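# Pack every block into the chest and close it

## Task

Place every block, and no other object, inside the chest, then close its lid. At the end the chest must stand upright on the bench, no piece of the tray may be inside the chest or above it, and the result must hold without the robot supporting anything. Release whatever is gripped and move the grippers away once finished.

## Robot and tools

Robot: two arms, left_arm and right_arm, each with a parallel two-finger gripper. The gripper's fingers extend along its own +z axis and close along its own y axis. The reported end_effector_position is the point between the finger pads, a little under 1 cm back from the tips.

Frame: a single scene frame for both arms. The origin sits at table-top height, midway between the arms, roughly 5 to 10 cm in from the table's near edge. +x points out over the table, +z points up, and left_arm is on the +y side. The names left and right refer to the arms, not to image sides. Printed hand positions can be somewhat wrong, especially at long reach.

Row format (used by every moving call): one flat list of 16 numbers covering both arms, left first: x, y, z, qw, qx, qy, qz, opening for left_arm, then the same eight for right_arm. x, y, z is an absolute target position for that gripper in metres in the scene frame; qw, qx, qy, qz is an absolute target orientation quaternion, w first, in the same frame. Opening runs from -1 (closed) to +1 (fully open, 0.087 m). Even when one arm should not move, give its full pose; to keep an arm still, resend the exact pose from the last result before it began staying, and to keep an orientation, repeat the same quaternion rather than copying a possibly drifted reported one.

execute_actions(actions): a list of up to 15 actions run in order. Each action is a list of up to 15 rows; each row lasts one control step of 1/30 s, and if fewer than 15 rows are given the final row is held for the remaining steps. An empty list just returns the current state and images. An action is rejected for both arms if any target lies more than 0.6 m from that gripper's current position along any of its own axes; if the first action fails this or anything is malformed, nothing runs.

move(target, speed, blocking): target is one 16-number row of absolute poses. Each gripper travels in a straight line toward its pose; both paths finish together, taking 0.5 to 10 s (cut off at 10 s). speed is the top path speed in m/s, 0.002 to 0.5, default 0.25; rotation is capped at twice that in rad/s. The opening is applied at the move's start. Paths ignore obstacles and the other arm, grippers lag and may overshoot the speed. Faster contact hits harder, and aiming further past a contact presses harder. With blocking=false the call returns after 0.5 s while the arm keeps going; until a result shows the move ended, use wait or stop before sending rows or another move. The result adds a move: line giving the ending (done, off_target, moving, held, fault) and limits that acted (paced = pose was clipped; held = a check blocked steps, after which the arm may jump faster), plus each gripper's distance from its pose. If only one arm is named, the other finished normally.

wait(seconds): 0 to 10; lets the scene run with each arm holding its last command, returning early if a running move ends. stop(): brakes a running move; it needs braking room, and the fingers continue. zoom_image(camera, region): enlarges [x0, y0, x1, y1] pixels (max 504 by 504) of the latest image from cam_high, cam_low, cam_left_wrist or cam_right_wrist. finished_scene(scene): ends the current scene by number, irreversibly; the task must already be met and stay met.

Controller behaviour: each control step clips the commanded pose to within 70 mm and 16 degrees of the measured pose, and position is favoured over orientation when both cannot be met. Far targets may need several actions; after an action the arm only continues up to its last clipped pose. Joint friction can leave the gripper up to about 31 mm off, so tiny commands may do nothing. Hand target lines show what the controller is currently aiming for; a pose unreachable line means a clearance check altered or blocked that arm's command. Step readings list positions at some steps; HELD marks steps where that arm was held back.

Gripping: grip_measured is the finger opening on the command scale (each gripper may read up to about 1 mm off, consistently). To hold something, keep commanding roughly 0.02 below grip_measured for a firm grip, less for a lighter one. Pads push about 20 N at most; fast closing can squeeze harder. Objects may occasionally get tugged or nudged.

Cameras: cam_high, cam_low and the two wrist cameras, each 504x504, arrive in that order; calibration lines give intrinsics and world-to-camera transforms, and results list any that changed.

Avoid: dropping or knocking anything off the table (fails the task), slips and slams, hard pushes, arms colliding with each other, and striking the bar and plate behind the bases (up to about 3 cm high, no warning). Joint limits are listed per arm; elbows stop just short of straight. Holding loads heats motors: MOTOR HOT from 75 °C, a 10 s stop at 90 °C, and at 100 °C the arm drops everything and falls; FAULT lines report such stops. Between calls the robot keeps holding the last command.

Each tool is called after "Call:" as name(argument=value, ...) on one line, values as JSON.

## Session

Call:
execute_actions(actions=[])

Scene clock: 0.00 s.
left_arm: end_effector_position=(+0.1514, +0.1105, +0.1079) grip_measured=+1.000 end_effector_quat_wxyz=(-0.021, +0.547, +0.837, -0.007) | right_arm: end_effector_position=(+0.0915, -0.5057, +0.2080) grip_measured=+0.999 end_effector_quat_wxyz=(+0.457, +0.278, +0.680, -0.502)
Joint positions: left_arm=[-0.988  1.626  1.358 -1.34   0.028  0.238  0.087] | right_arm=[-1.015  0.265  0.44  -0.281  0.262 -0.381  0.087]
Joint velocities: left_arm=[-0.027  0.007 -0.007  0.037  0.022  0.022  0.   ] | right_arm=[ 0.012 -0.002  0.007  0.022 -0.022 -0.066 -0.   ]
Motor temperatures (°C, as the motors report them): left_arm=[31 37 33 34 30 29] | right_arm=[31 42 37 41 30 29]
Hand target (left_arm): +0.151, +0.111, +0.108; -0.021, +0.547, +0.837, -0.007
Hand target (right_arm): +0.092, -0.506, +0.208; +0.457, +0.278, +0.680, -0.502
camera_calibration (this result's frames):
cam_left_wrist: T_world_to_cam=[[-0.911259, -0.409756, 0.0413178, 0.177444], [-0.216071, 0.561093, 0.799055, -0.0978453], [-0.350601, 0.719218, -0.599837, 0.176857], [0, 0, 0, 1]] pos_world=[0.202562, 0.000410648, 0.176937]
cam_right_wrist: T_world_to_cam=[[-0.838218, -0.328856, 0.435022, -0.185923], [-0.532333, 0.66658, -0.521816, 0.519413], [-0.118375, -0.668973, -0.7338, -0.0328966], [0, 0, 0, 1]] pos_world=[0.116762, -0.429379, 0.327779]

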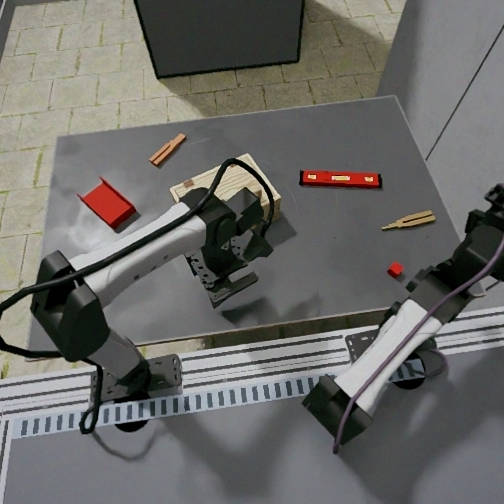

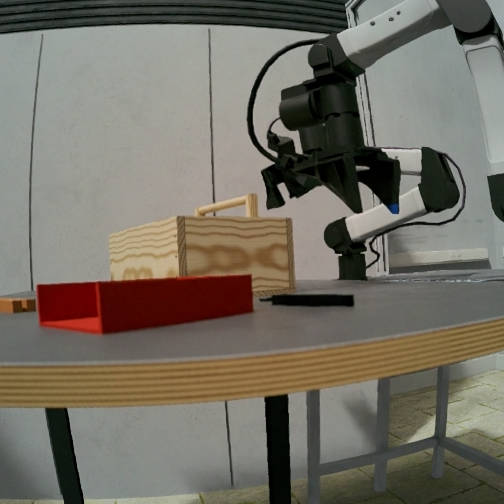

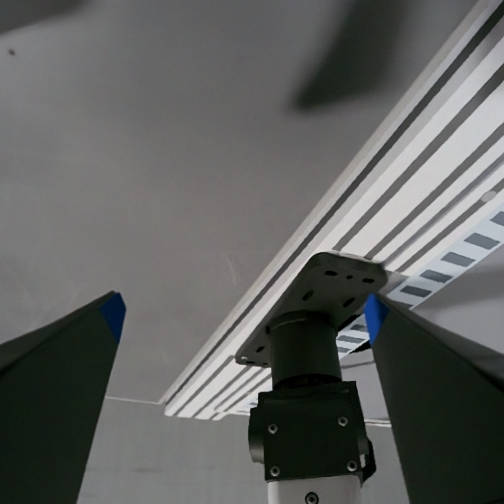

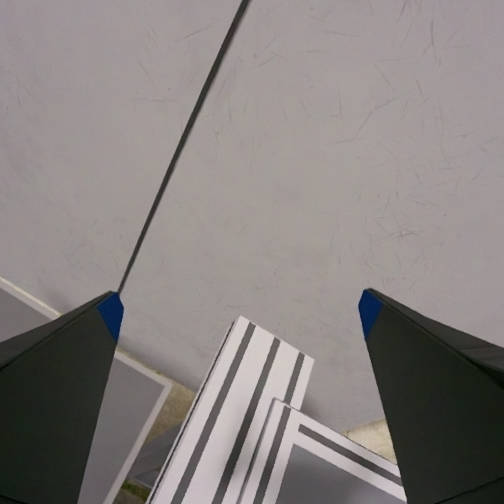

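Call:
move(target=[0.12,0.42,0.25,0.2,0,0.975,0.093,1,0.0915,-0.5057,0.208,0.457,0.278,0.68,-0.502,1])

Call:
zoom_image(camera="cam_high", region=[50,110,450,350])

Call:
zoom_image(camera="cam_high", region=[150,140,310,270])

Scene clock: 7.37 s.
left_arm: end_effector_position=(+0.1137, +0.4183, +0.2471) grip_measured=+1.000 end_effector_quat_wxyz=(+0.206, -0.006, +0.973, +0.105) | right_arm: end_effector_position=(+0.0915, -0.5057, +0.2080) grip_measured=+0.999 end_effector_quat_wxyz=(+0.457, +0.278, +0.680, -0.502)
Joint positions: left_arm=[ 0.755  1.047  1.493 -1.575  0.149  0.775  0.087] | right_arm=[-1.015  0.265  0.44  -0.281  0.262 -0.381  0.087]
Joint velocities: left_arm=[ 0.002  0.017 -0.017  0.037 -0.066 -0.037  0.   ] | right_arm=[ 0.002  0.027  0.012 -0.066 -0.022  0.022 -0.   ]
Motor temperatures (°C, as the motors report them): left_arm=[31 38 34 34 30 29] | right_arm=[31 42 38 44 30 29]
Hand target (left_arm): +0.115, +0.420, +0.250; +0.208, -0.006, +0.973, +0.104
Hand target (right_arm): +0.092, -0.506, +0.208; +0.457, +0.278, +0.680, -0.502
Off the commanded pose (left_arm): 0.007 m, 2 deg.
Off the commanded pose (right_arm): 0.000 m, 0 deg.
joint sent to its limit (left arm) — the command would take joint 4 (wrist pitch) past its lower limit, so that joint was sent only as far as its limit.
move: done
camera_calibration (this result's frames):
cam_left_wrist: T_world_to_cam=[[0.0618224, -0.979437, -0.192046, 0.448745], [-0.882012, -0.143671, 0.448792, 0.0671743], [-0.467154, 0.141641, -0.872757, 0.348002], [0, 0, 0, 1]] pos_world=[0.194076, 0.399877, 0.359753]
cam_right_wrist: T_world_to_cam=[[-0.838218, -0.328856, 0.435022, -0.185923], [-0.532333, 0.66658, -0.521816, 0.519413], [-0.118375, -0.668973, -0.7338, -0.0328966], [0, 0, 0, 1]] pos_world=[0.116762, -0.429379, 0.327779]

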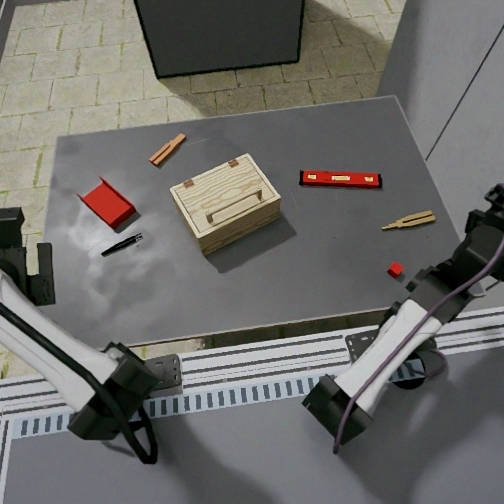

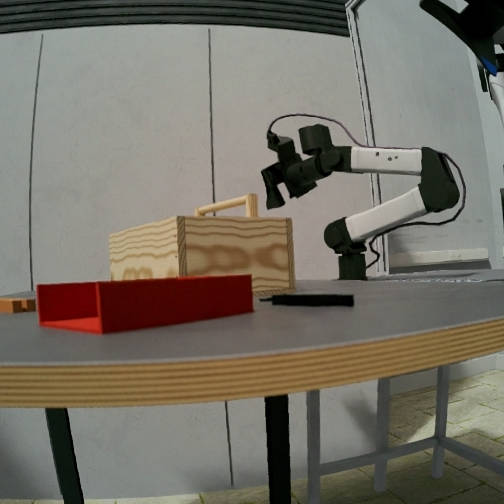

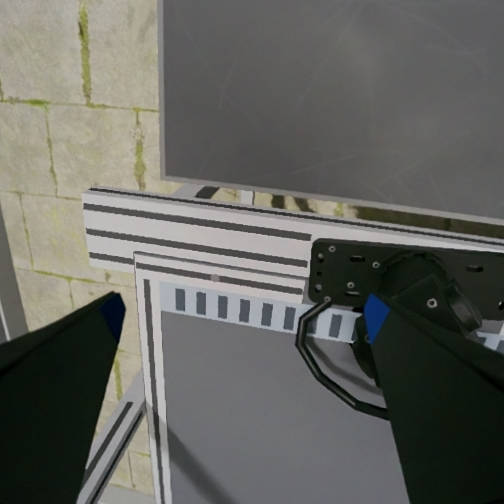

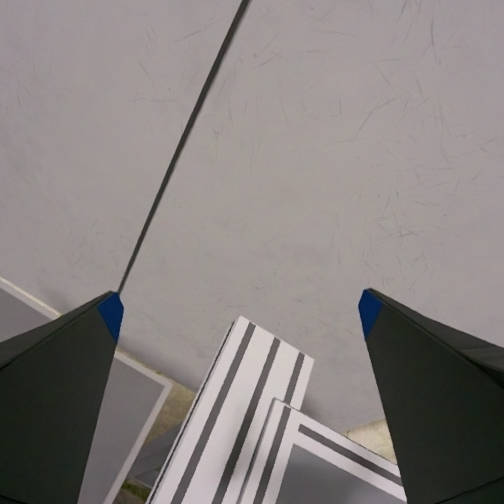

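Region (50, 110, 450, 350) of cam_high's 504x504 image, scaled by 1.260, with more detail than that image has; it fills the top 302 rows of this view, and the rest is white.

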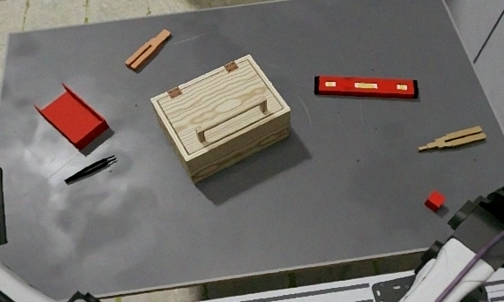

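Region (150, 140, 310, 270) of cam_high's 504x504 image, scaled by 3.150, with more detail than that image has; it fills the top 410 rows of this view, and the rest is white.

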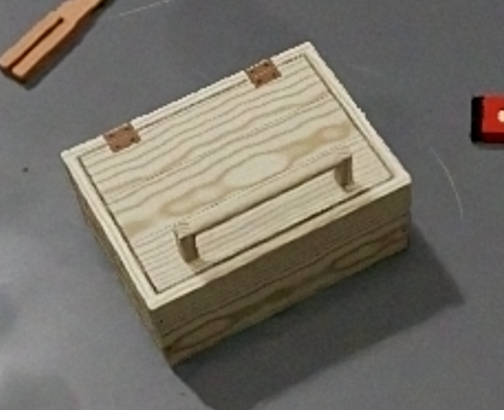

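Call:
move(target=[0.355,0.058,0.16,0.06,0.562,0.823,0.03,0.3,0.17,-0.36,0.12,0,0,1,0,0.3])

Scene clock: 25.93 s.
left_arm: end_effector_position=(+0.3614, +0.0647, +0.1583) grip_measured=+0.300 end_effector_quat_wxyz=(+0.092, +0.559, +0.823, +0.042) | right_arm: end_effector_position=(+0.1669, -0.3630, +0.1206) grip_measured=+0.300 end_effector_quat_wxyz=(+0.005, -0.001, +1.000, -0.008)
Joint positions: left_arm=[-0.732  2.247  2.422 -1.57  -0.096  0.537  0.057] | right_arm=[-0.448  1.339  1.18  -1.387 -0.03  -0.388  0.057]
Joint velocities: left_arm=[ 0.012 -0.012  0.012 -0.022  0.022  0.022 -0.   ] | right_arm=[-0.017  0.002  0.002  0.022 -0.037 -0.022 -0.001]
Motor temperatures (°C, as the motors report them): left_arm=[31 37 36 35 30 29] | right_arm=[31 40 41 46 30 29]
Hand target (left_arm): +0.360, +0.062, +0.156; +0.087, +0.565, +0.819, +0.039
Hand target (right_arm): +0.168, -0.361, +0.123; +0.001, -0.006, +1.000, -0.003
Off the commanded pose (left_arm): 0.009 m, 4 deg.
Off the commanded pose (right_arm): 0.004 m, 1 deg.
joint sent to its limit (left arm) — the command would take joint 4 (wrist pitch) past its lower limit, so that joint was sent only as far as its limit.
move: off_target (left_arm)
camera_calibration (this result's frames):
cam_left_wrist: T_world_to_cam=[[-0.909877, -0.380904, -0.164427, 0.378178], [-0.379282, 0.603077, 0.701743, 0.00464711], [-0.168135, 0.700864, -0.693196, 0.263646], [0, 0, 0, 1]] pos_world=[0.390186, -0.043533, 0.241679]
cam_right_wrist: T_world_to_cam=[[0.00769721, -0.999572, 0.0282389, -0.373394], [-0.651223, 0.0164195, 0.758709, 0.0481969], [-0.758847, -0.0242298, -0.650818, 0.338273], [0, 0, 0, 1]] pos_world=[0.290958, -0.365829, 0.194131]

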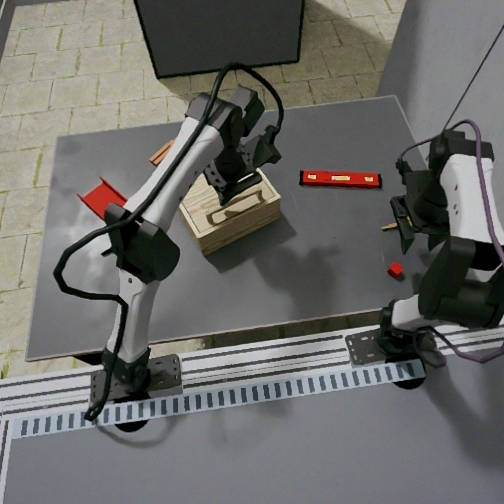

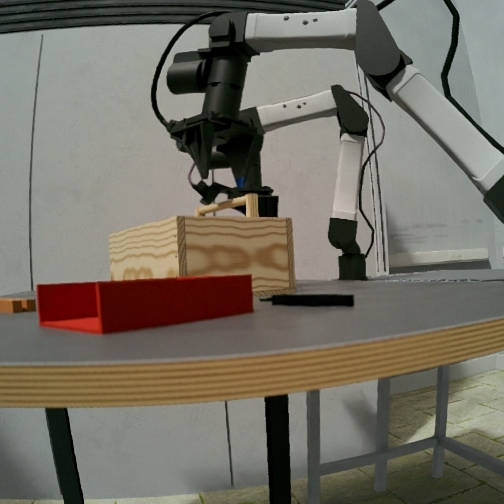

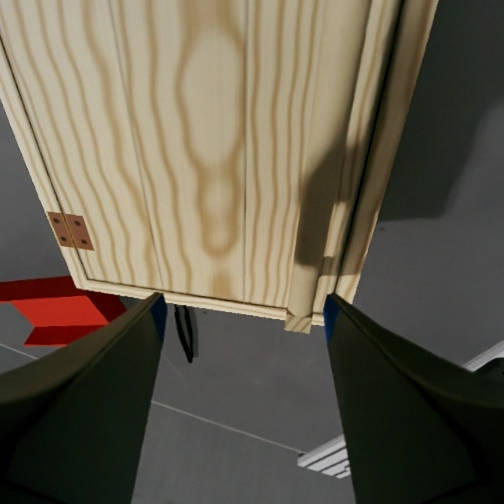

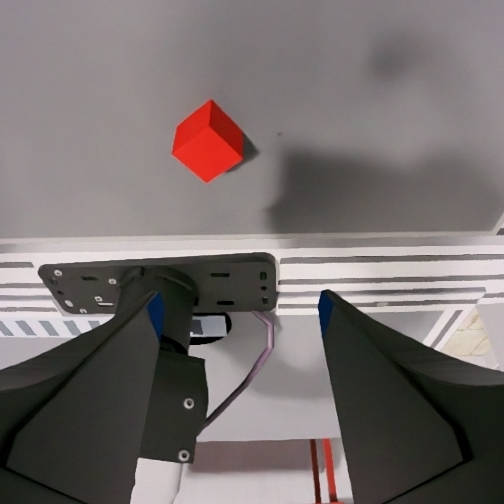

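Call:
move(target=[0.341,0.056,0.155,0.07,0.562,0.823,0.035,0.1,0.168,-0.348,0.05,0,0.383,0.924,0,0.2], speed=0.08)

Call:
move(target=[0.343,0.055,0.12,0.07,0.562,0.823,0.035,0.1,0.167,-0.347,0.006,0,0.383,0.924,0,0.2], speed=0.04)

Scene clock: 56.57 s.
left_arm: end_effector_position=(+0.3493, +0.0555, +0.1529) grip_measured=+0.100 end_effector_quat_wxyz=(+0.080, +0.561, +0.823, +0.039) | right_arm: end_effector_position=(+0.1690, -0.3467, +0.0574) grip_measured=+0.200 end_effector_quat_wxyz=(+0.008, +0.374, +0.928, -0.002)
Joint positions: left_arm=[-0.762  2.246  2.398 -1.572 -0.092  0.508  0.048] | right_arm=[-0.515  1.339  0.927 -1.135 -0.038  0.312  0.052]
Joint velocities: left_arm=[ 0.002  0.017 -0.012  0.007  0.007 -0.007  0.   ] | right_arm=[-0.002  0.007 -0.002  0.022  0.066 -0.022 -0.   ]
Motor temperatures (°C, as the motors report them): left_arm=[31 45 38 34 30 29] | right_arm=[31 40 43 41 30 29]
Hand target (left_arm): +0.341, +0.056, +0.155; +0.074, +0.562, +0.823, +0.035
Hand target (right_arm): +0.169, -0.348, +0.050; -0.000, +0.383, +0.924, +0.000
Off the commanded pose (left_arm): 0.009 m, 1 deg.
Off the commanded pose (right_arm): 0.008 m, 1 deg.
joint sent to its limit (left arm) — the command would take joint 4 (wrist pitch) past its lower limit, so that joint was sent only as far as its limit.
move: done
camera_calibration (this result's frames):
cam_left_wrist: T_world_to_cam=[[-0.914922, -0.37626, -0.1461, 0.361398], [-0.360685, 0.599668, 0.714357, 0.00111465], [-0.181173, 0.706277, -0.684361, 0.267239], [0, 0, 0, 1]] pos_world=[0.379469, -0.0534336, 0.234892]
cam_right_wrist: T_world_to_cam=[[-0.688435, -0.725216, 0.0109433, -0.141553], [-0.470023, 0.457574, 0.754787, 0.219847], [-0.552391, 0.514478, -0.655878, 0.451391], [0, 0, 0, 1]] pos_world=[0.255228, -0.435484, 0.131669]

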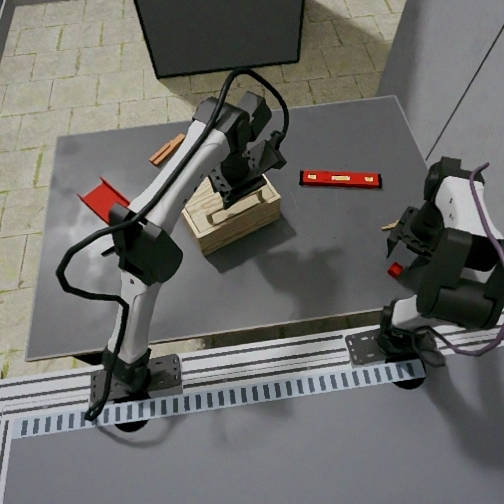

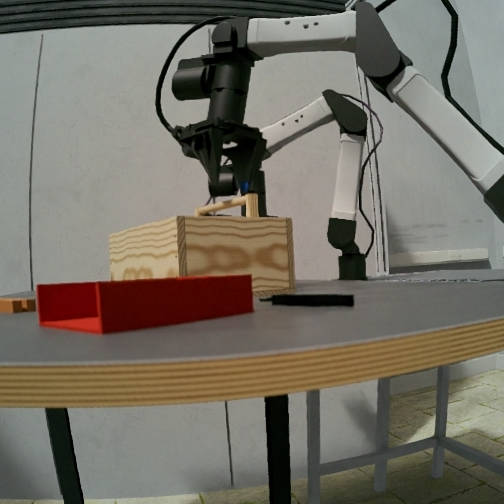

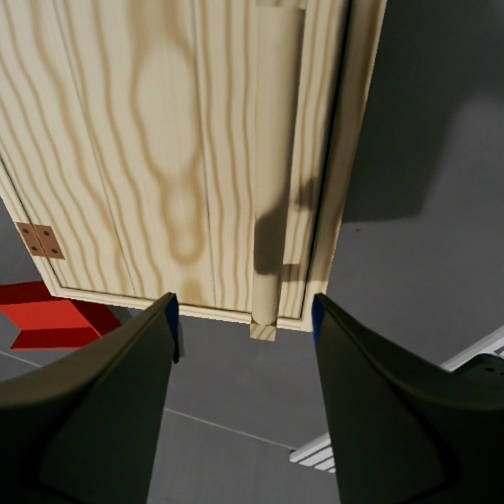

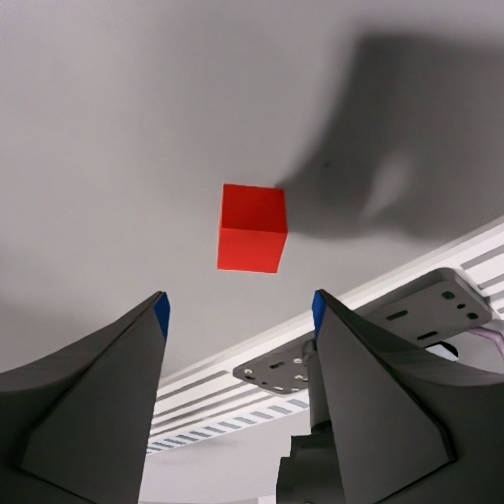

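Scene clock: 58.33 s.
left_arm: end_effector_position=(+0.3471, +0.0571, +0.1197) grip_measured=+0.100 end_effector_quat_wxyz=(+0.068, +0.562, +0.823, +0.039) | right_arm: end_effector_position=(+0.1685, -0.3479, +0.0126) grip_measured=+0.200 end_effector_quat_wxyz=(+0.005, +0.379, +0.925, -0.001)
Joint positions: left_arm=[-0.762  2.201  2.186 -1.429 -0.09   0.508  0.048] | right_arm=[-0.515  1.397  0.787 -0.943 -0.039  0.324  0.052]
Joint velocities: left_arm=[ 0.027  0.002 -0.007 -0.007 -0.037  0.037  0.   ] | right_arm=[-0.002 -0.012 -0.007  0.007 -0.11  -0.022 -0.   ]
Motor temperatures (°C, as the motors report them): left_arm=[31 45 38 34 30 29] | right_arm=[31 40 43 41 30 29]
Hand target (left_arm): +0.343, +0.055, +0.120; +0.070, +0.562, +0.823, +0.035
Hand target (right_arm): +0.168, -0.347, +0.006; -0.000, +0.383, +0.924, +0.000
Off the commanded pose (left_arm): 0.005 m, 1 deg.
Off the commanded pose (right_arm): 0.007 m, 1 deg.
move: done
camera_calibration (this result's frames):
cam_left_wrist: T_world_to_cam=[[-0.917781, -0.373992, -0.133446, 0.354492], [-0.346107, 0.588693, 0.730514, 0.0167435], [-0.194648, 0.716638, -0.669733, 0.245321], [0, 0, 0, 1]] pos_world=[0.378892, -0.0530857, 0.199373]
cam_right_wrist: T_world_to_cam=[[-0.696797, -0.717165, 0.0121844, -0.13813], [-0.460969, 0.460763, 0.758423, 0.253468], [-0.549528, 0.52285, -0.651649, 0.424663], [0, 0, 0, 1]] pos_world=[0.253957, -0.437886, 0.0861782]

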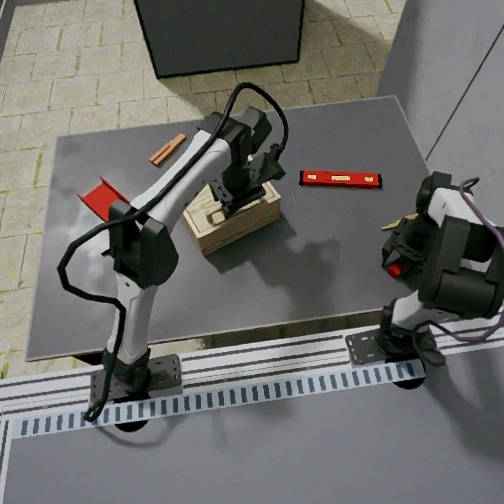

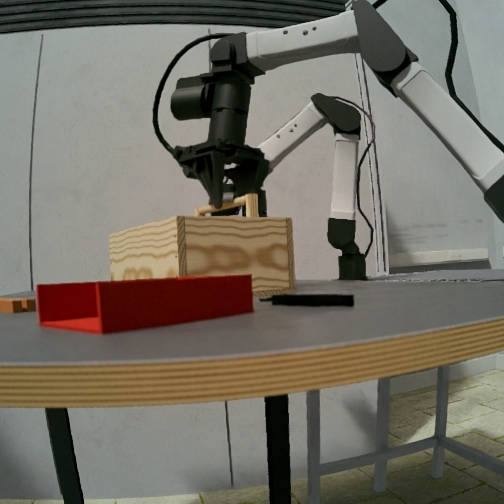

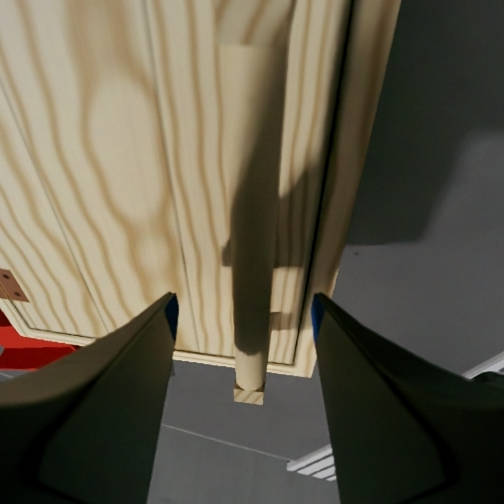

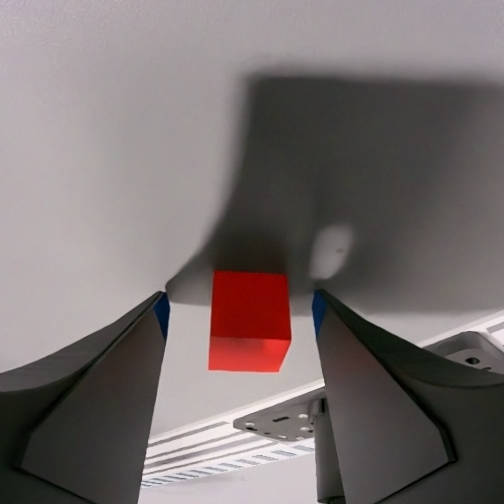

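Call:
execute_actions(actions=[[[0.341,0.054,0.113,0.07,0.562,0.823,0.035,-0.3,0.160,-0.340,0.006,0,0.383,0.924,0,0.2]],[[0.341,0.054,0.113,0.07,0.562,0.823,0.035,-0.6,0.160,-0.340,0.006,0,0.383,0.924,0,-0.2]],[[0.341,0.054,0.113,0.07,0.562,0.823,0.035,-0.72,0.160,-0.340,0.006,0,0.383,0.924,0,-0.38]],[[0.341,0.054,0.113,0.07,0.562,0.823,0.035,-0.8,0.160,-0.340,0.006,0,0.383,0.924,0,-0.5]]])

Scene clock: 70.37 s.
left_arm: end_effector_position=(+0.3459, +0.0562, +0.1133) grip_measured=-0.762 end_effector_quat_wxyz=(+0.070, +0.561, +0.824, +0.040) | right_arm: end_effector_position=(+0.1652, -0.3456, +0.0102) grip_measured=-0.440 end_effector_quat_wxyz=(+0.004, +0.382, +0.924, -0.004)
Joint positions: left_arm=[-0.766  2.187  2.137 -1.391 -0.092  0.503  0.01 ] | right_arm=[-0.508  1.386  0.767 -0.936 -0.033  0.337  0.024]
Joint velocities: left_arm=[-0.012 -0.002 -0.007  0.022  0.022 -0.007 -0.001] | right_arm=[ 0.002  0.002 -0.007 -0.022 -0.051  0.007 -0.   ]
Motor temperatures (°C, as the motors report them): left_arm=[31 48 38 34 30 29] | right_arm=[31 40 42 40 30 29]
Hand target (left_arm): +0.341, +0.054, +0.113; +0.070, +0.562, +0.823, +0.035
Hand target (right_arm): +0.160, -0.340, +0.006; -0.000, +0.383, +0.924, -0.000
Off the commanded pose (left_arm): 0.005 m, 1 deg.
Off the commanded pose (right_arm): 0.009 m, 1 deg.
Step readings (end_effector_position; steps 1 to 15: 1st action; 16 to 30: 2nd action; 31 to 45: 3rd action; 46 to 60: 4th action):
0: left_arm (+0.3472, +0.0570, +0.1197) | right_arm (+0.1688, -0.3481, +0.0126)
1: left_arm (+0.3473, +0.0569, +0.1190) | right_arm (+0.1684, -0.3477, +0.0118)
2: left_arm (+0.3466, +0.0574, +0.1178) | right_arm (+0.1670, -0.3465, +0.0103)
4: left_arm (+0.3446, +0.0591, +0.1154) | right_arm (+0.1665, -0.3460, +0.0103)
8: left_arm (+0.3440, +0.0581, +0.1133) | right_arm (+0.1664, -0.3460, +0.0103)
15: left_arm (+0.3451, +0.0565, +0.1132) | right_arm (+0.1664, -0.3460, +0.0103)
16: left_arm (+0.3452, +0.0564, +0.1132) | right_arm (+0.1663, -0.3462, +0.0103)
17: left_arm (+0.3453, +0.0563, +0.1132) | right_arm (+0.1656, -0.3460, +0.0101)
19: left_arm (+0.3453, +0.0563, +0.1132) | right_arm (+0.1654, -0.3459, +0.0101)
23: left_arm (+0.3454, +0.0562, +0.1132) | right_arm (+0.1654, -0.3459, +0.0101)
30: left_arm (+0.3455, +0.0562, +0.1132) | right_arm (+0.1654, -0.3459, +0.0101)
31: left_arm (+0.3455, +0.0562, +0.1132) | right_arm (+0.1654, -0.3458, +0.0101)
32: left_arm (+0.3455, +0.0562, +0.1132) | right_arm (+0.1653, -0.3457, +0.0101)
34: left_arm (+0.3455, +0.0561, +0.1132) | right_arm (+0.1653, -0.3457, +0.0101)
38: left_arm (+0.3455, +0.0561, +0.1132) | right_arm (+0.1653, -0.3457, +0.0101)
45: left_arm (+0.3455, +0.0561, +0.1132) | right_arm (+0.1653, -0.3457, +0.0101)
46: left_arm (+0.3459, +0.0562, +0.1133) | right_arm (+0.1652, -0.3456, +0.0102)
47: left_arm (+0.3458, +0.0562, +0.1133) | right_arm (+0.1652, -0.3456, +0.0102)
49: left_arm (+0.3459, +0.0562, +0.1133) | right_arm (+0.1652, -0.3456, +0.0102)
53: left_arm (+0.3459, +0.0562, +0.1133) | right_arm (+0.1652, -0.3456, +0.0102)
60: end_effector_position above
camera_calibration (this result's frames):
cam_left_wrist: T_world_to_cam=[[-0.916672, -0.375736, -0.136145, 0.352227], [-0.349658, 0.589081, 0.728507, 0.0229862], [-0.193526, 0.715406, -0.671373, 0.241287], [0, 0, 0, 1]] pos_world=[0.377609, -0.0538146, 0.193202]
cam_right_wrist: T_world_to_cam=[[-0.700909, -0.713035, 0.0175222, -0.136656], [-0.455632, 0.466514, 0.758132, 0.253903], [-0.548749, 0.523398, -0.651866, 0.420179], [0, 0, 0, 1]] pos_world=[0.250476, -0.435811, 0.0838028]

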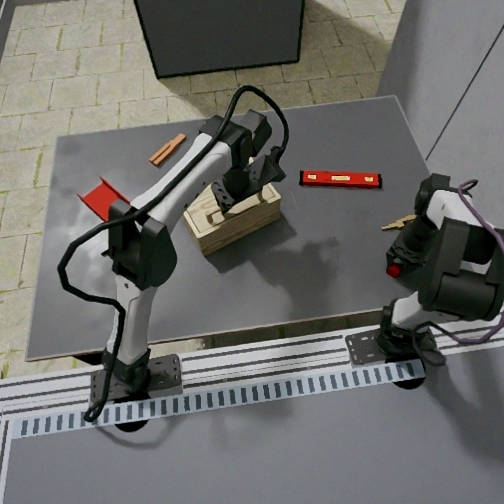

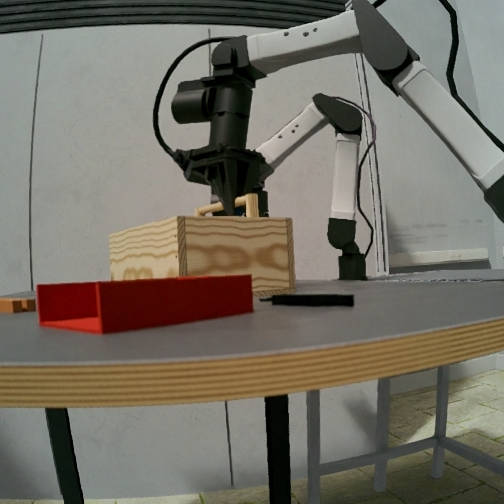

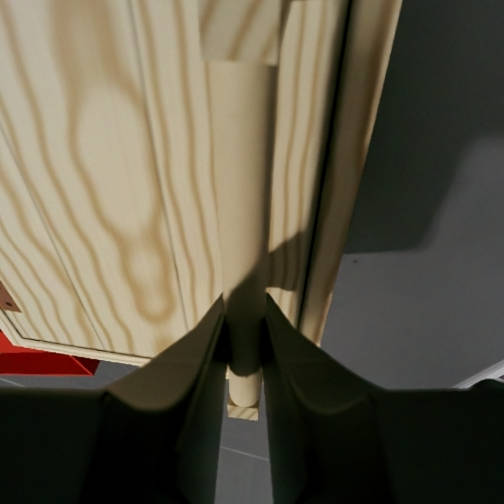

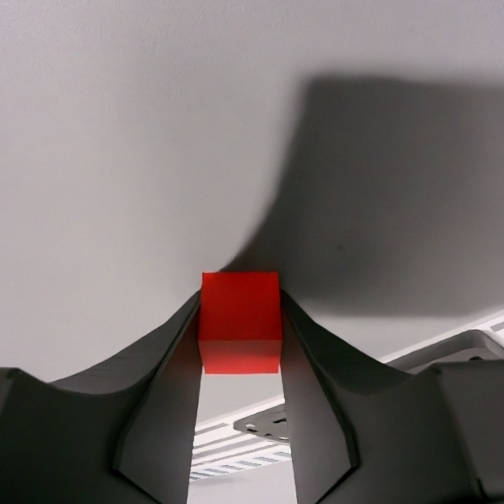

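Call:
move(target=[0.36,0.0615,0.152,0.08,0.562,0.823,0.04,-0.79,0.18,-0.33,0.10,0,0.383,0.924,0,-0.48], speed=0.08)

Call:
move(target=[0.385,0.071,0.181,0.11,0.556,0.82,0.05,-0.79,0.22,-0.25,0.15,0,0.5,0.866,0,-0.48], speed=0.08)

Call:
move(target=[0.417,0.084,0.2,0.15,0.553,0.815,0.07,-0.79,0.26,-0.17,0.16,0.05,0.562,0.823,-0.05,-0.48], speed=0.08)

Call:
zoom_image(camera="cam_high", region=[150,120,330,270])

Scene clock: 94.27 s.
left_arm: end_effector_position=(+0.3580, +0.0609, +0.1488) grip_measured=-0.766 end_effector_quat_wxyz=(+0.079, +0.560, +0.824, +0.040) | right_arm: end_effector_position=(+0.1775, -0.3314, +0.0919) grip_measured=-0.440 end_effector_quat_wxyz=(-0.010, +0.383, +0.924, -0.001)
Joint positions: left_arm=[-0.741  2.263  2.41  -1.568 -0.09   0.528  0.01 ] | right_arm=[-0.443  1.363  1.08  -1.298 -0.038  0.403  0.024]
Joint velocities: left_arm=[ 0.007 -0.002 -0.007 -0.081 -0.037  0.007  0.   ] | right_arm=[-0.002  0.002 -0.022  0.022  0.037  0.007 -0.   ]
Motor temperatures (°C, as the motors report them): left_arm=[31 51 37 34 30 29] | right_arm=[31 40 40 39 30 29]
Hand target (left_arm): +0.360, +0.062, +0.152; +0.081, +0.562, +0.822, +0.040
Hand target (right_arm): +0.179, -0.330, +0.100; +0.000, +0.383, +0.924, +0.000
Off the commanded pose (left_arm): 0.004 m, 0 deg.
Off the commanded pose (right_arm): 0.009 m, 1 deg.
joint sent to its limit (left arm) — the command would take joint 4 (wrist pitch) past its lower limit, so that joint was sent only as far as its limit.
move: done
camera_calibration (this result's frames):
cam_left_wrist: T_world_to_cam=[[-0.914219, -0.377971, -0.146089, 0.370634], [-0.361106, 0.596324, 0.716938, 0.00399568], [-0.183866, 0.708192, -0.681658, 0.262627], [0, 0, 0, 1]] pos_world=[0.388572, -0.0482838, 0.230303]
cam_right_wrist: T_world_to_cam=[[-0.702053, -0.71175, 0.023079, -0.119227], [-0.436245, 0.455466, 0.776042, 0.182108], [-0.56286, 0.534755, -0.630259, 0.477064], [0, 0, 0, 1]] pos_world=[0.26426, -0.422916, 0.162102]

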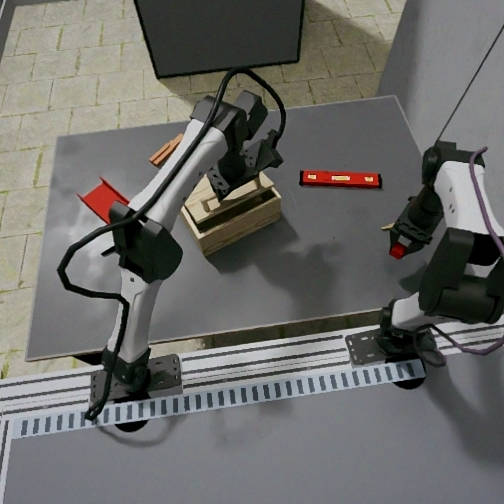

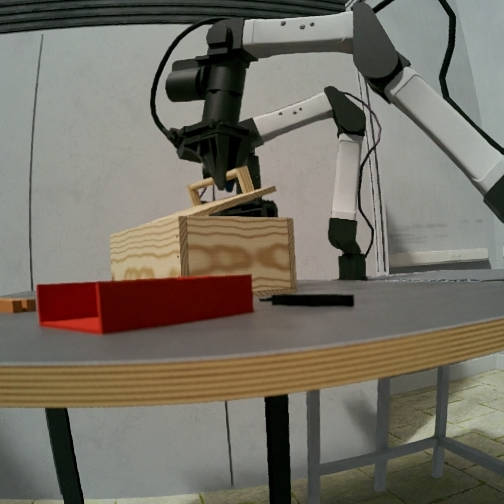

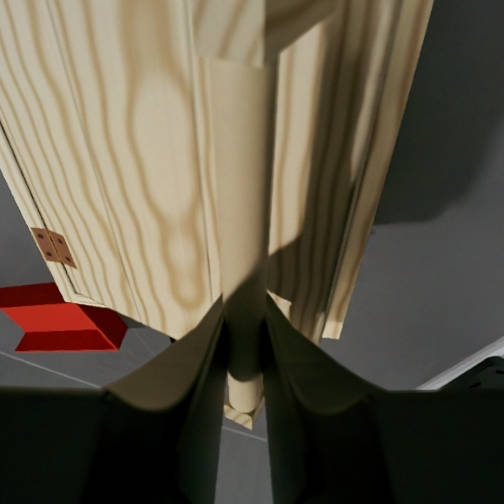

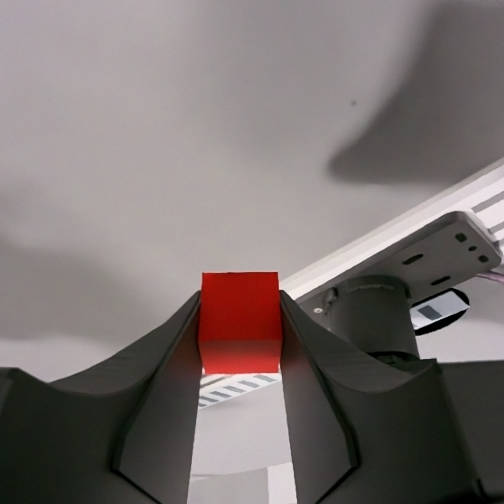

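Scene clock: 96.43 s.
left_arm: end_effector_position=(+0.3789, +0.0685, +0.1739) grip_measured=-0.769 end_effector_quat_wxyz=(+0.123, +0.560, +0.818, +0.043) | right_arm: end_effector_position=(+0.2192, -0.2520, +0.1482) grip_measured=-0.440 end_effector_quat_wxyz=(+0.008, +0.498, +0.867, +0.006)
Joint positions: left_arm=[-0.702  2.266  2.517 -1.579 -0.093  0.577  0.01 ] | right_arm=[-0.103  1.401  1.351 -1.478 -0.039  1.002  0.024]
Joint velocities: left_arm=[-0.012  0.017 -0.007 -0.022  0.022  0.007  0.   ] | right_arm=[-0.007 -0.002  0.002  0.007 -0.007 -0.007 -0.   ]
Motor temperatures (°C, as the motors report them): left_arm=[31 51 38 34 30 29] | right_arm=[31 40 41 39 30 29]
Hand target (left_arm): +0.385, +0.072, +0.180; +0.134, +0.557, +0.818, +0.051
Hand target (right_arm): +0.219, -0.251, +0.150; +0.002, +0.500, +0.866, +0.001
Off the commanded pose (left_arm): 0.010 m, 2 deg.
Off the commanded pose (right_arm): 0.003 m, 1 deg.
joint sent to its limit (left arm) — the command would take joint 4 (wrist pitch) past its lower limit, so that joint was sent only as far as its limit.
move: done
camera_calibration (this result's frames):
cam_left_wrist: T_world_to_cam=[[-0.904062, -0.377732, -0.199978, 0.401776], [-0.409257, 0.630193, 0.659822, 0.014853], [-0.123211, 0.678362, -0.724323, 0.264686], [0, 0, 0, 1]] pos_world=[0.401921, -0.0371498, 0.262264]
cam_right_wrist: T_world_to_cam=[[-0.860862, -0.508812, -0.00524855, 0.0554232], [-0.333863, 0.55702, 0.760437, 0.125887], [-0.383995, 0.656383, -0.649391, 0.487773], [0, 0, 0, 1]] pos_world=[0.277043, -0.362087, 0.221317]

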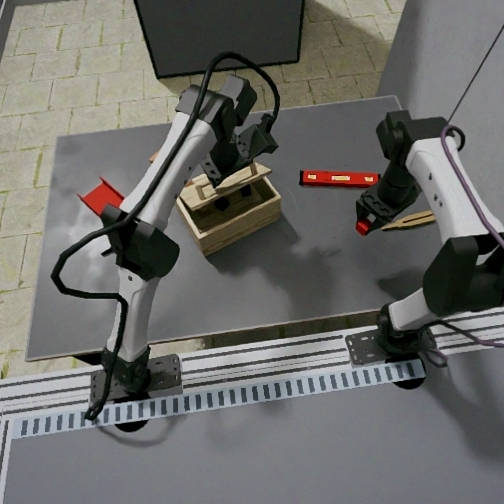

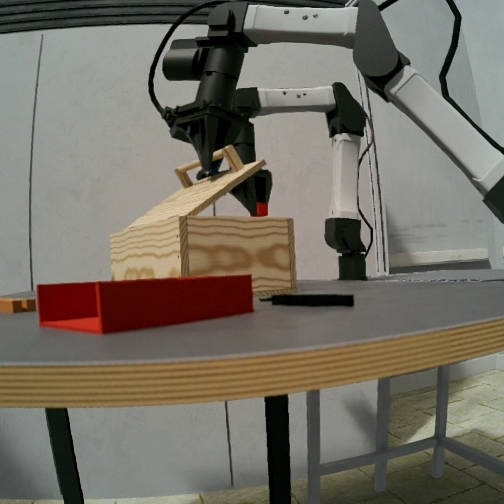

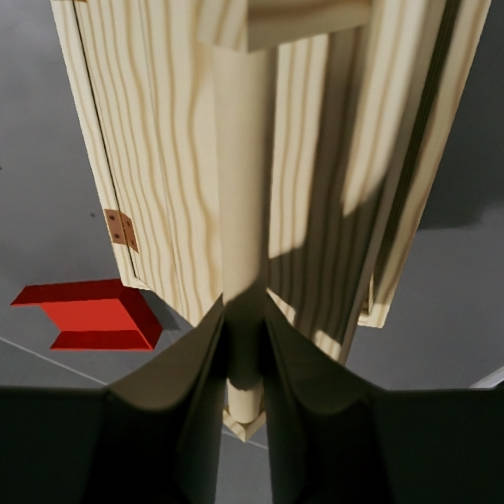

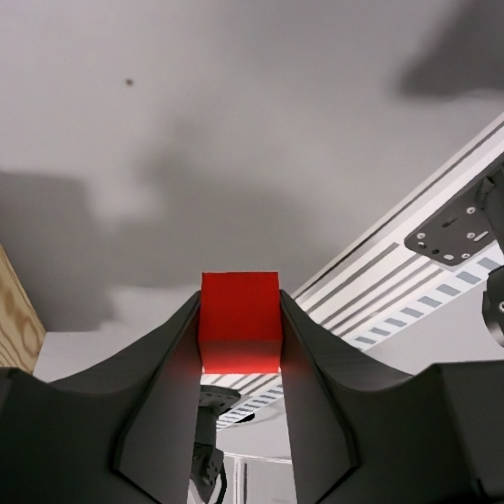

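Scene clock: 98.27 s.
left_arm: end_effector_position=(+0.4100, +0.0797, +0.1948) grip_measured=-0.773 end_effector_quat_wxyz=(+0.172, +0.558, +0.810, +0.061) | right_arm: end_effector_position=(+0.2613, -0.1705, +0.1597) grip_measured=-0.440 end_effector_quat_wxyz=(+0.051, +0.561, +0.825, -0.039)
Joint positions: left_arm=[-0.654  2.306  2.661 -1.579 -0.114  0.638  0.01 ] | right_arm=[ 0.277  1.598  1.611 -1.551  0.105  1.532  0.024]
Joint velocities: left_arm=[-0.002 -0.027  0.002 -0.007  0.066  0.022  0.   ] | right_arm=[-0.002  0.007 -0.022 -0.125  0.081  0.081 -0.   ]
Motor temperatures (°C, as the motors report them): left_arm=[31 51 38 34 30 29] | right_arm=[31 40 41 39 30 29]
Hand target (left_arm): +0.416, +0.085, +0.199; +0.179, +0.554, +0.810, +0.073
Hand target (right_arm): +0.261, -0.172, +0.161; +0.051, +0.562, +0.824, -0.049
Off the commanded pose (left_arm): 0.010 m, 3 deg.
Off the commanded pose (right_arm): 0.001 m, 1 deg.
joint sent to its limit (left arm) — the command would take joint 4 (wrist pitch) past its lower limit, so that joint was sent only as far as its limit.
move: off_target (left_arm)
camera_calibration (this result's frames):
cam_left_wrist: T_world_to_cam=[[-0.881542, -0.379178, -0.28126, 0.445036], [-0.469958, 0.648042, 0.599317, 0.04195], [-0.04498, 0.660504, -0.749474, 0.25033], [0, 0, 0, 1]] pos_world=[0.423292, -0.0237817, 0.287645]
cam_right_wrist: T_world_to_cam=[[-0.928049, -0.371908, 0.0202603, 0.170033], [-0.261242, 0.688739, 0.676307, 0.102788], [-0.265478, 0.622353, -0.736341, 0.435023], [0, 0, 0, 1]] pos_world=[0.300141, -0.278295, 0.247364]

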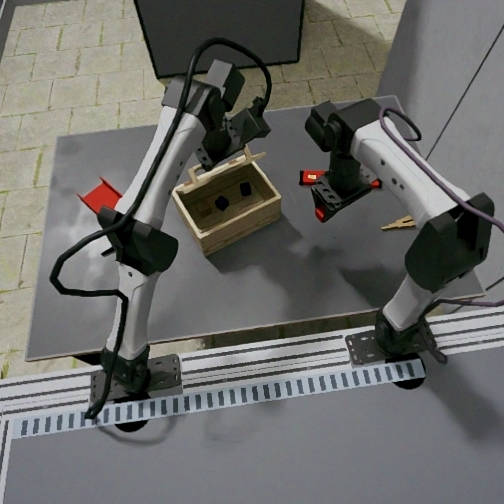

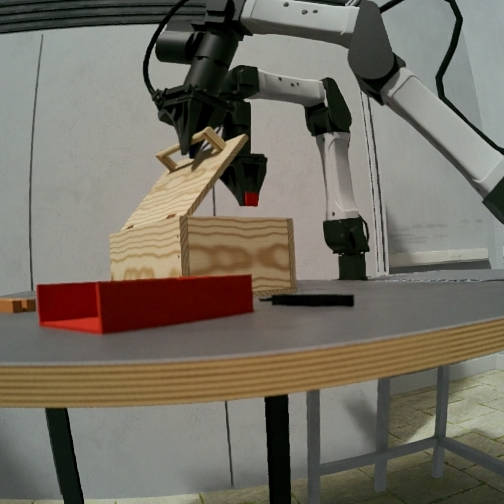

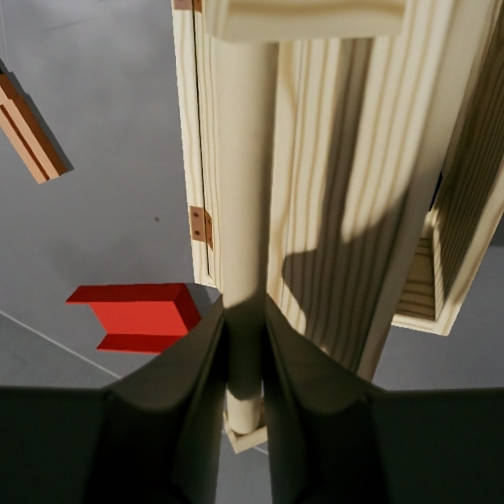

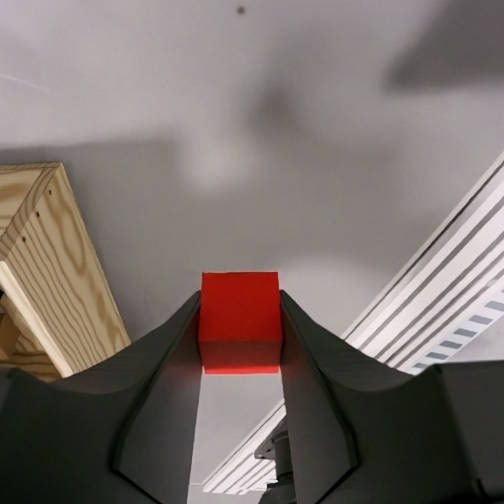

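Region (150, 120, 330, 270) of cam_high's 504x504 image, scaled by 2.800, with more detail than that image has.

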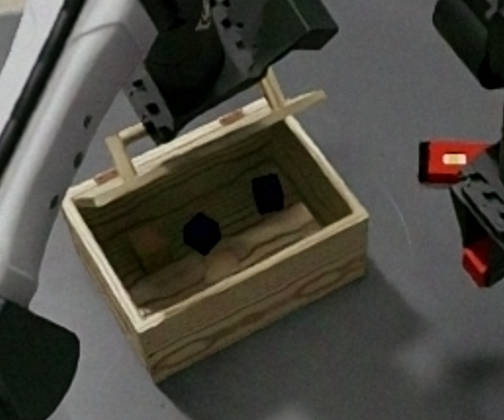

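Call:
move(target=[0.417,0.084,0.2,0.172,0.558,0.81,0.065,-0.79,0.345,-0.01,0.15,0.098,0.5555,0.8136,0.1434,-0.48], speed=0.1)

Scene clock: 117.80 s.
left_arm: end_effector_position=(+0.4174, +0.0946, +0.1951) grip_measured=-0.773 end_effector_quat_wxyz=(+0.171, +0.540, +0.821, +0.067) | right_arm: end_effector_position=(+0.3319, -0.0272, +0.1464) grip_measured=-0.440 end_effector_quat_wxyz=(+0.087, +0.562, +0.815, +0.115)
Joint positions: left_arm=[-0.621  2.306  2.661 -1.579 -0.123  0.631  0.01 ] | right_arm=[ 0.539  1.794  1.74  -1.199  0.065  1.799  0.024]
Joint velocities: left_arm=[-0.002 -0.007 -0.002 -0.007  0.051  0.022  0.001] | right_arm=[-0.007  0.027 -0.002 -0.007 -0.007  0.007  0.001]
Motor temperatures (°C, as the motors report them): left_arm=[31 51 40 35 30 29] | right_arm=[31 41 43 38 30 29]
Hand target (left_arm): +0.417, +0.084, +0.200; +0.181, +0.558, +0.808, +0.066
Hand target (right_arm): +0.345, -0.011, +0.152; +0.099, +0.556, +0.812, +0.144
Off the commanded pose (left_arm): 0.012 m, 2 deg.
Off the commanded pose (right_arm): 0.022 m, 4 deg.
joint sent to its limit (left arm) — the command would take joint 4 (wrist pitch) past its lower limit, so that joint was sent only as far as its limit.
move: off_target (left_arm, right_arm)
camera_calibration (this result's frames):
cam_left_wrist: T_world_to_cam=[[-0.863201, -0.416074, -0.285946, 0.454048], [-0.499831, 0.624576, 0.600061, 0.0501582], [-0.071075, 0.660899, -0.747102, 0.251407], [0, 0, 0, 1]] pos_world=[0.434874, -0.00856477, 0.287562]
cam_right_wrist: T_world_to_cam=[[-0.896366, -0.350252, -0.271757, 0.321879], [-0.429717, 0.535805, 0.726813, 0.0758222], [-0.108959, 0.768269, -0.630786, 0.291394], [0, 0, 0, 1]] pos_world=[0.352853, -0.151756, 0.216172]

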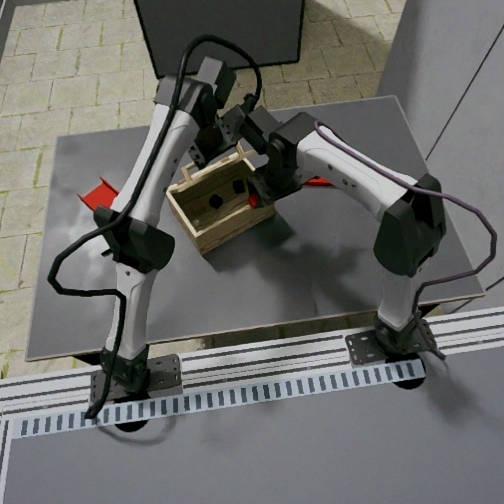

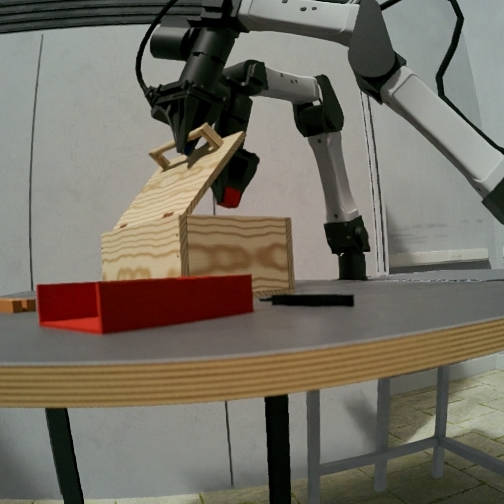

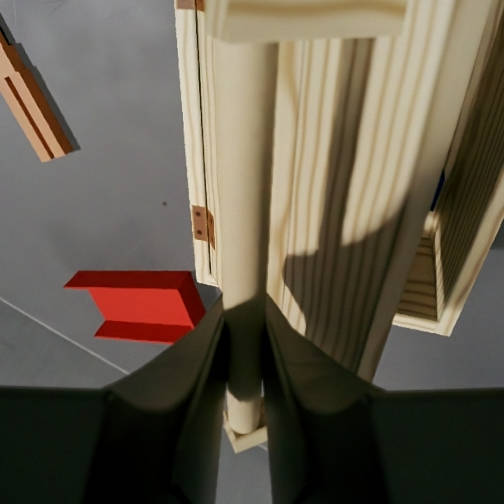

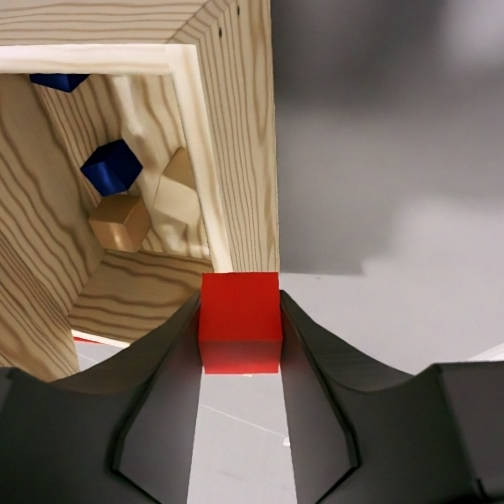

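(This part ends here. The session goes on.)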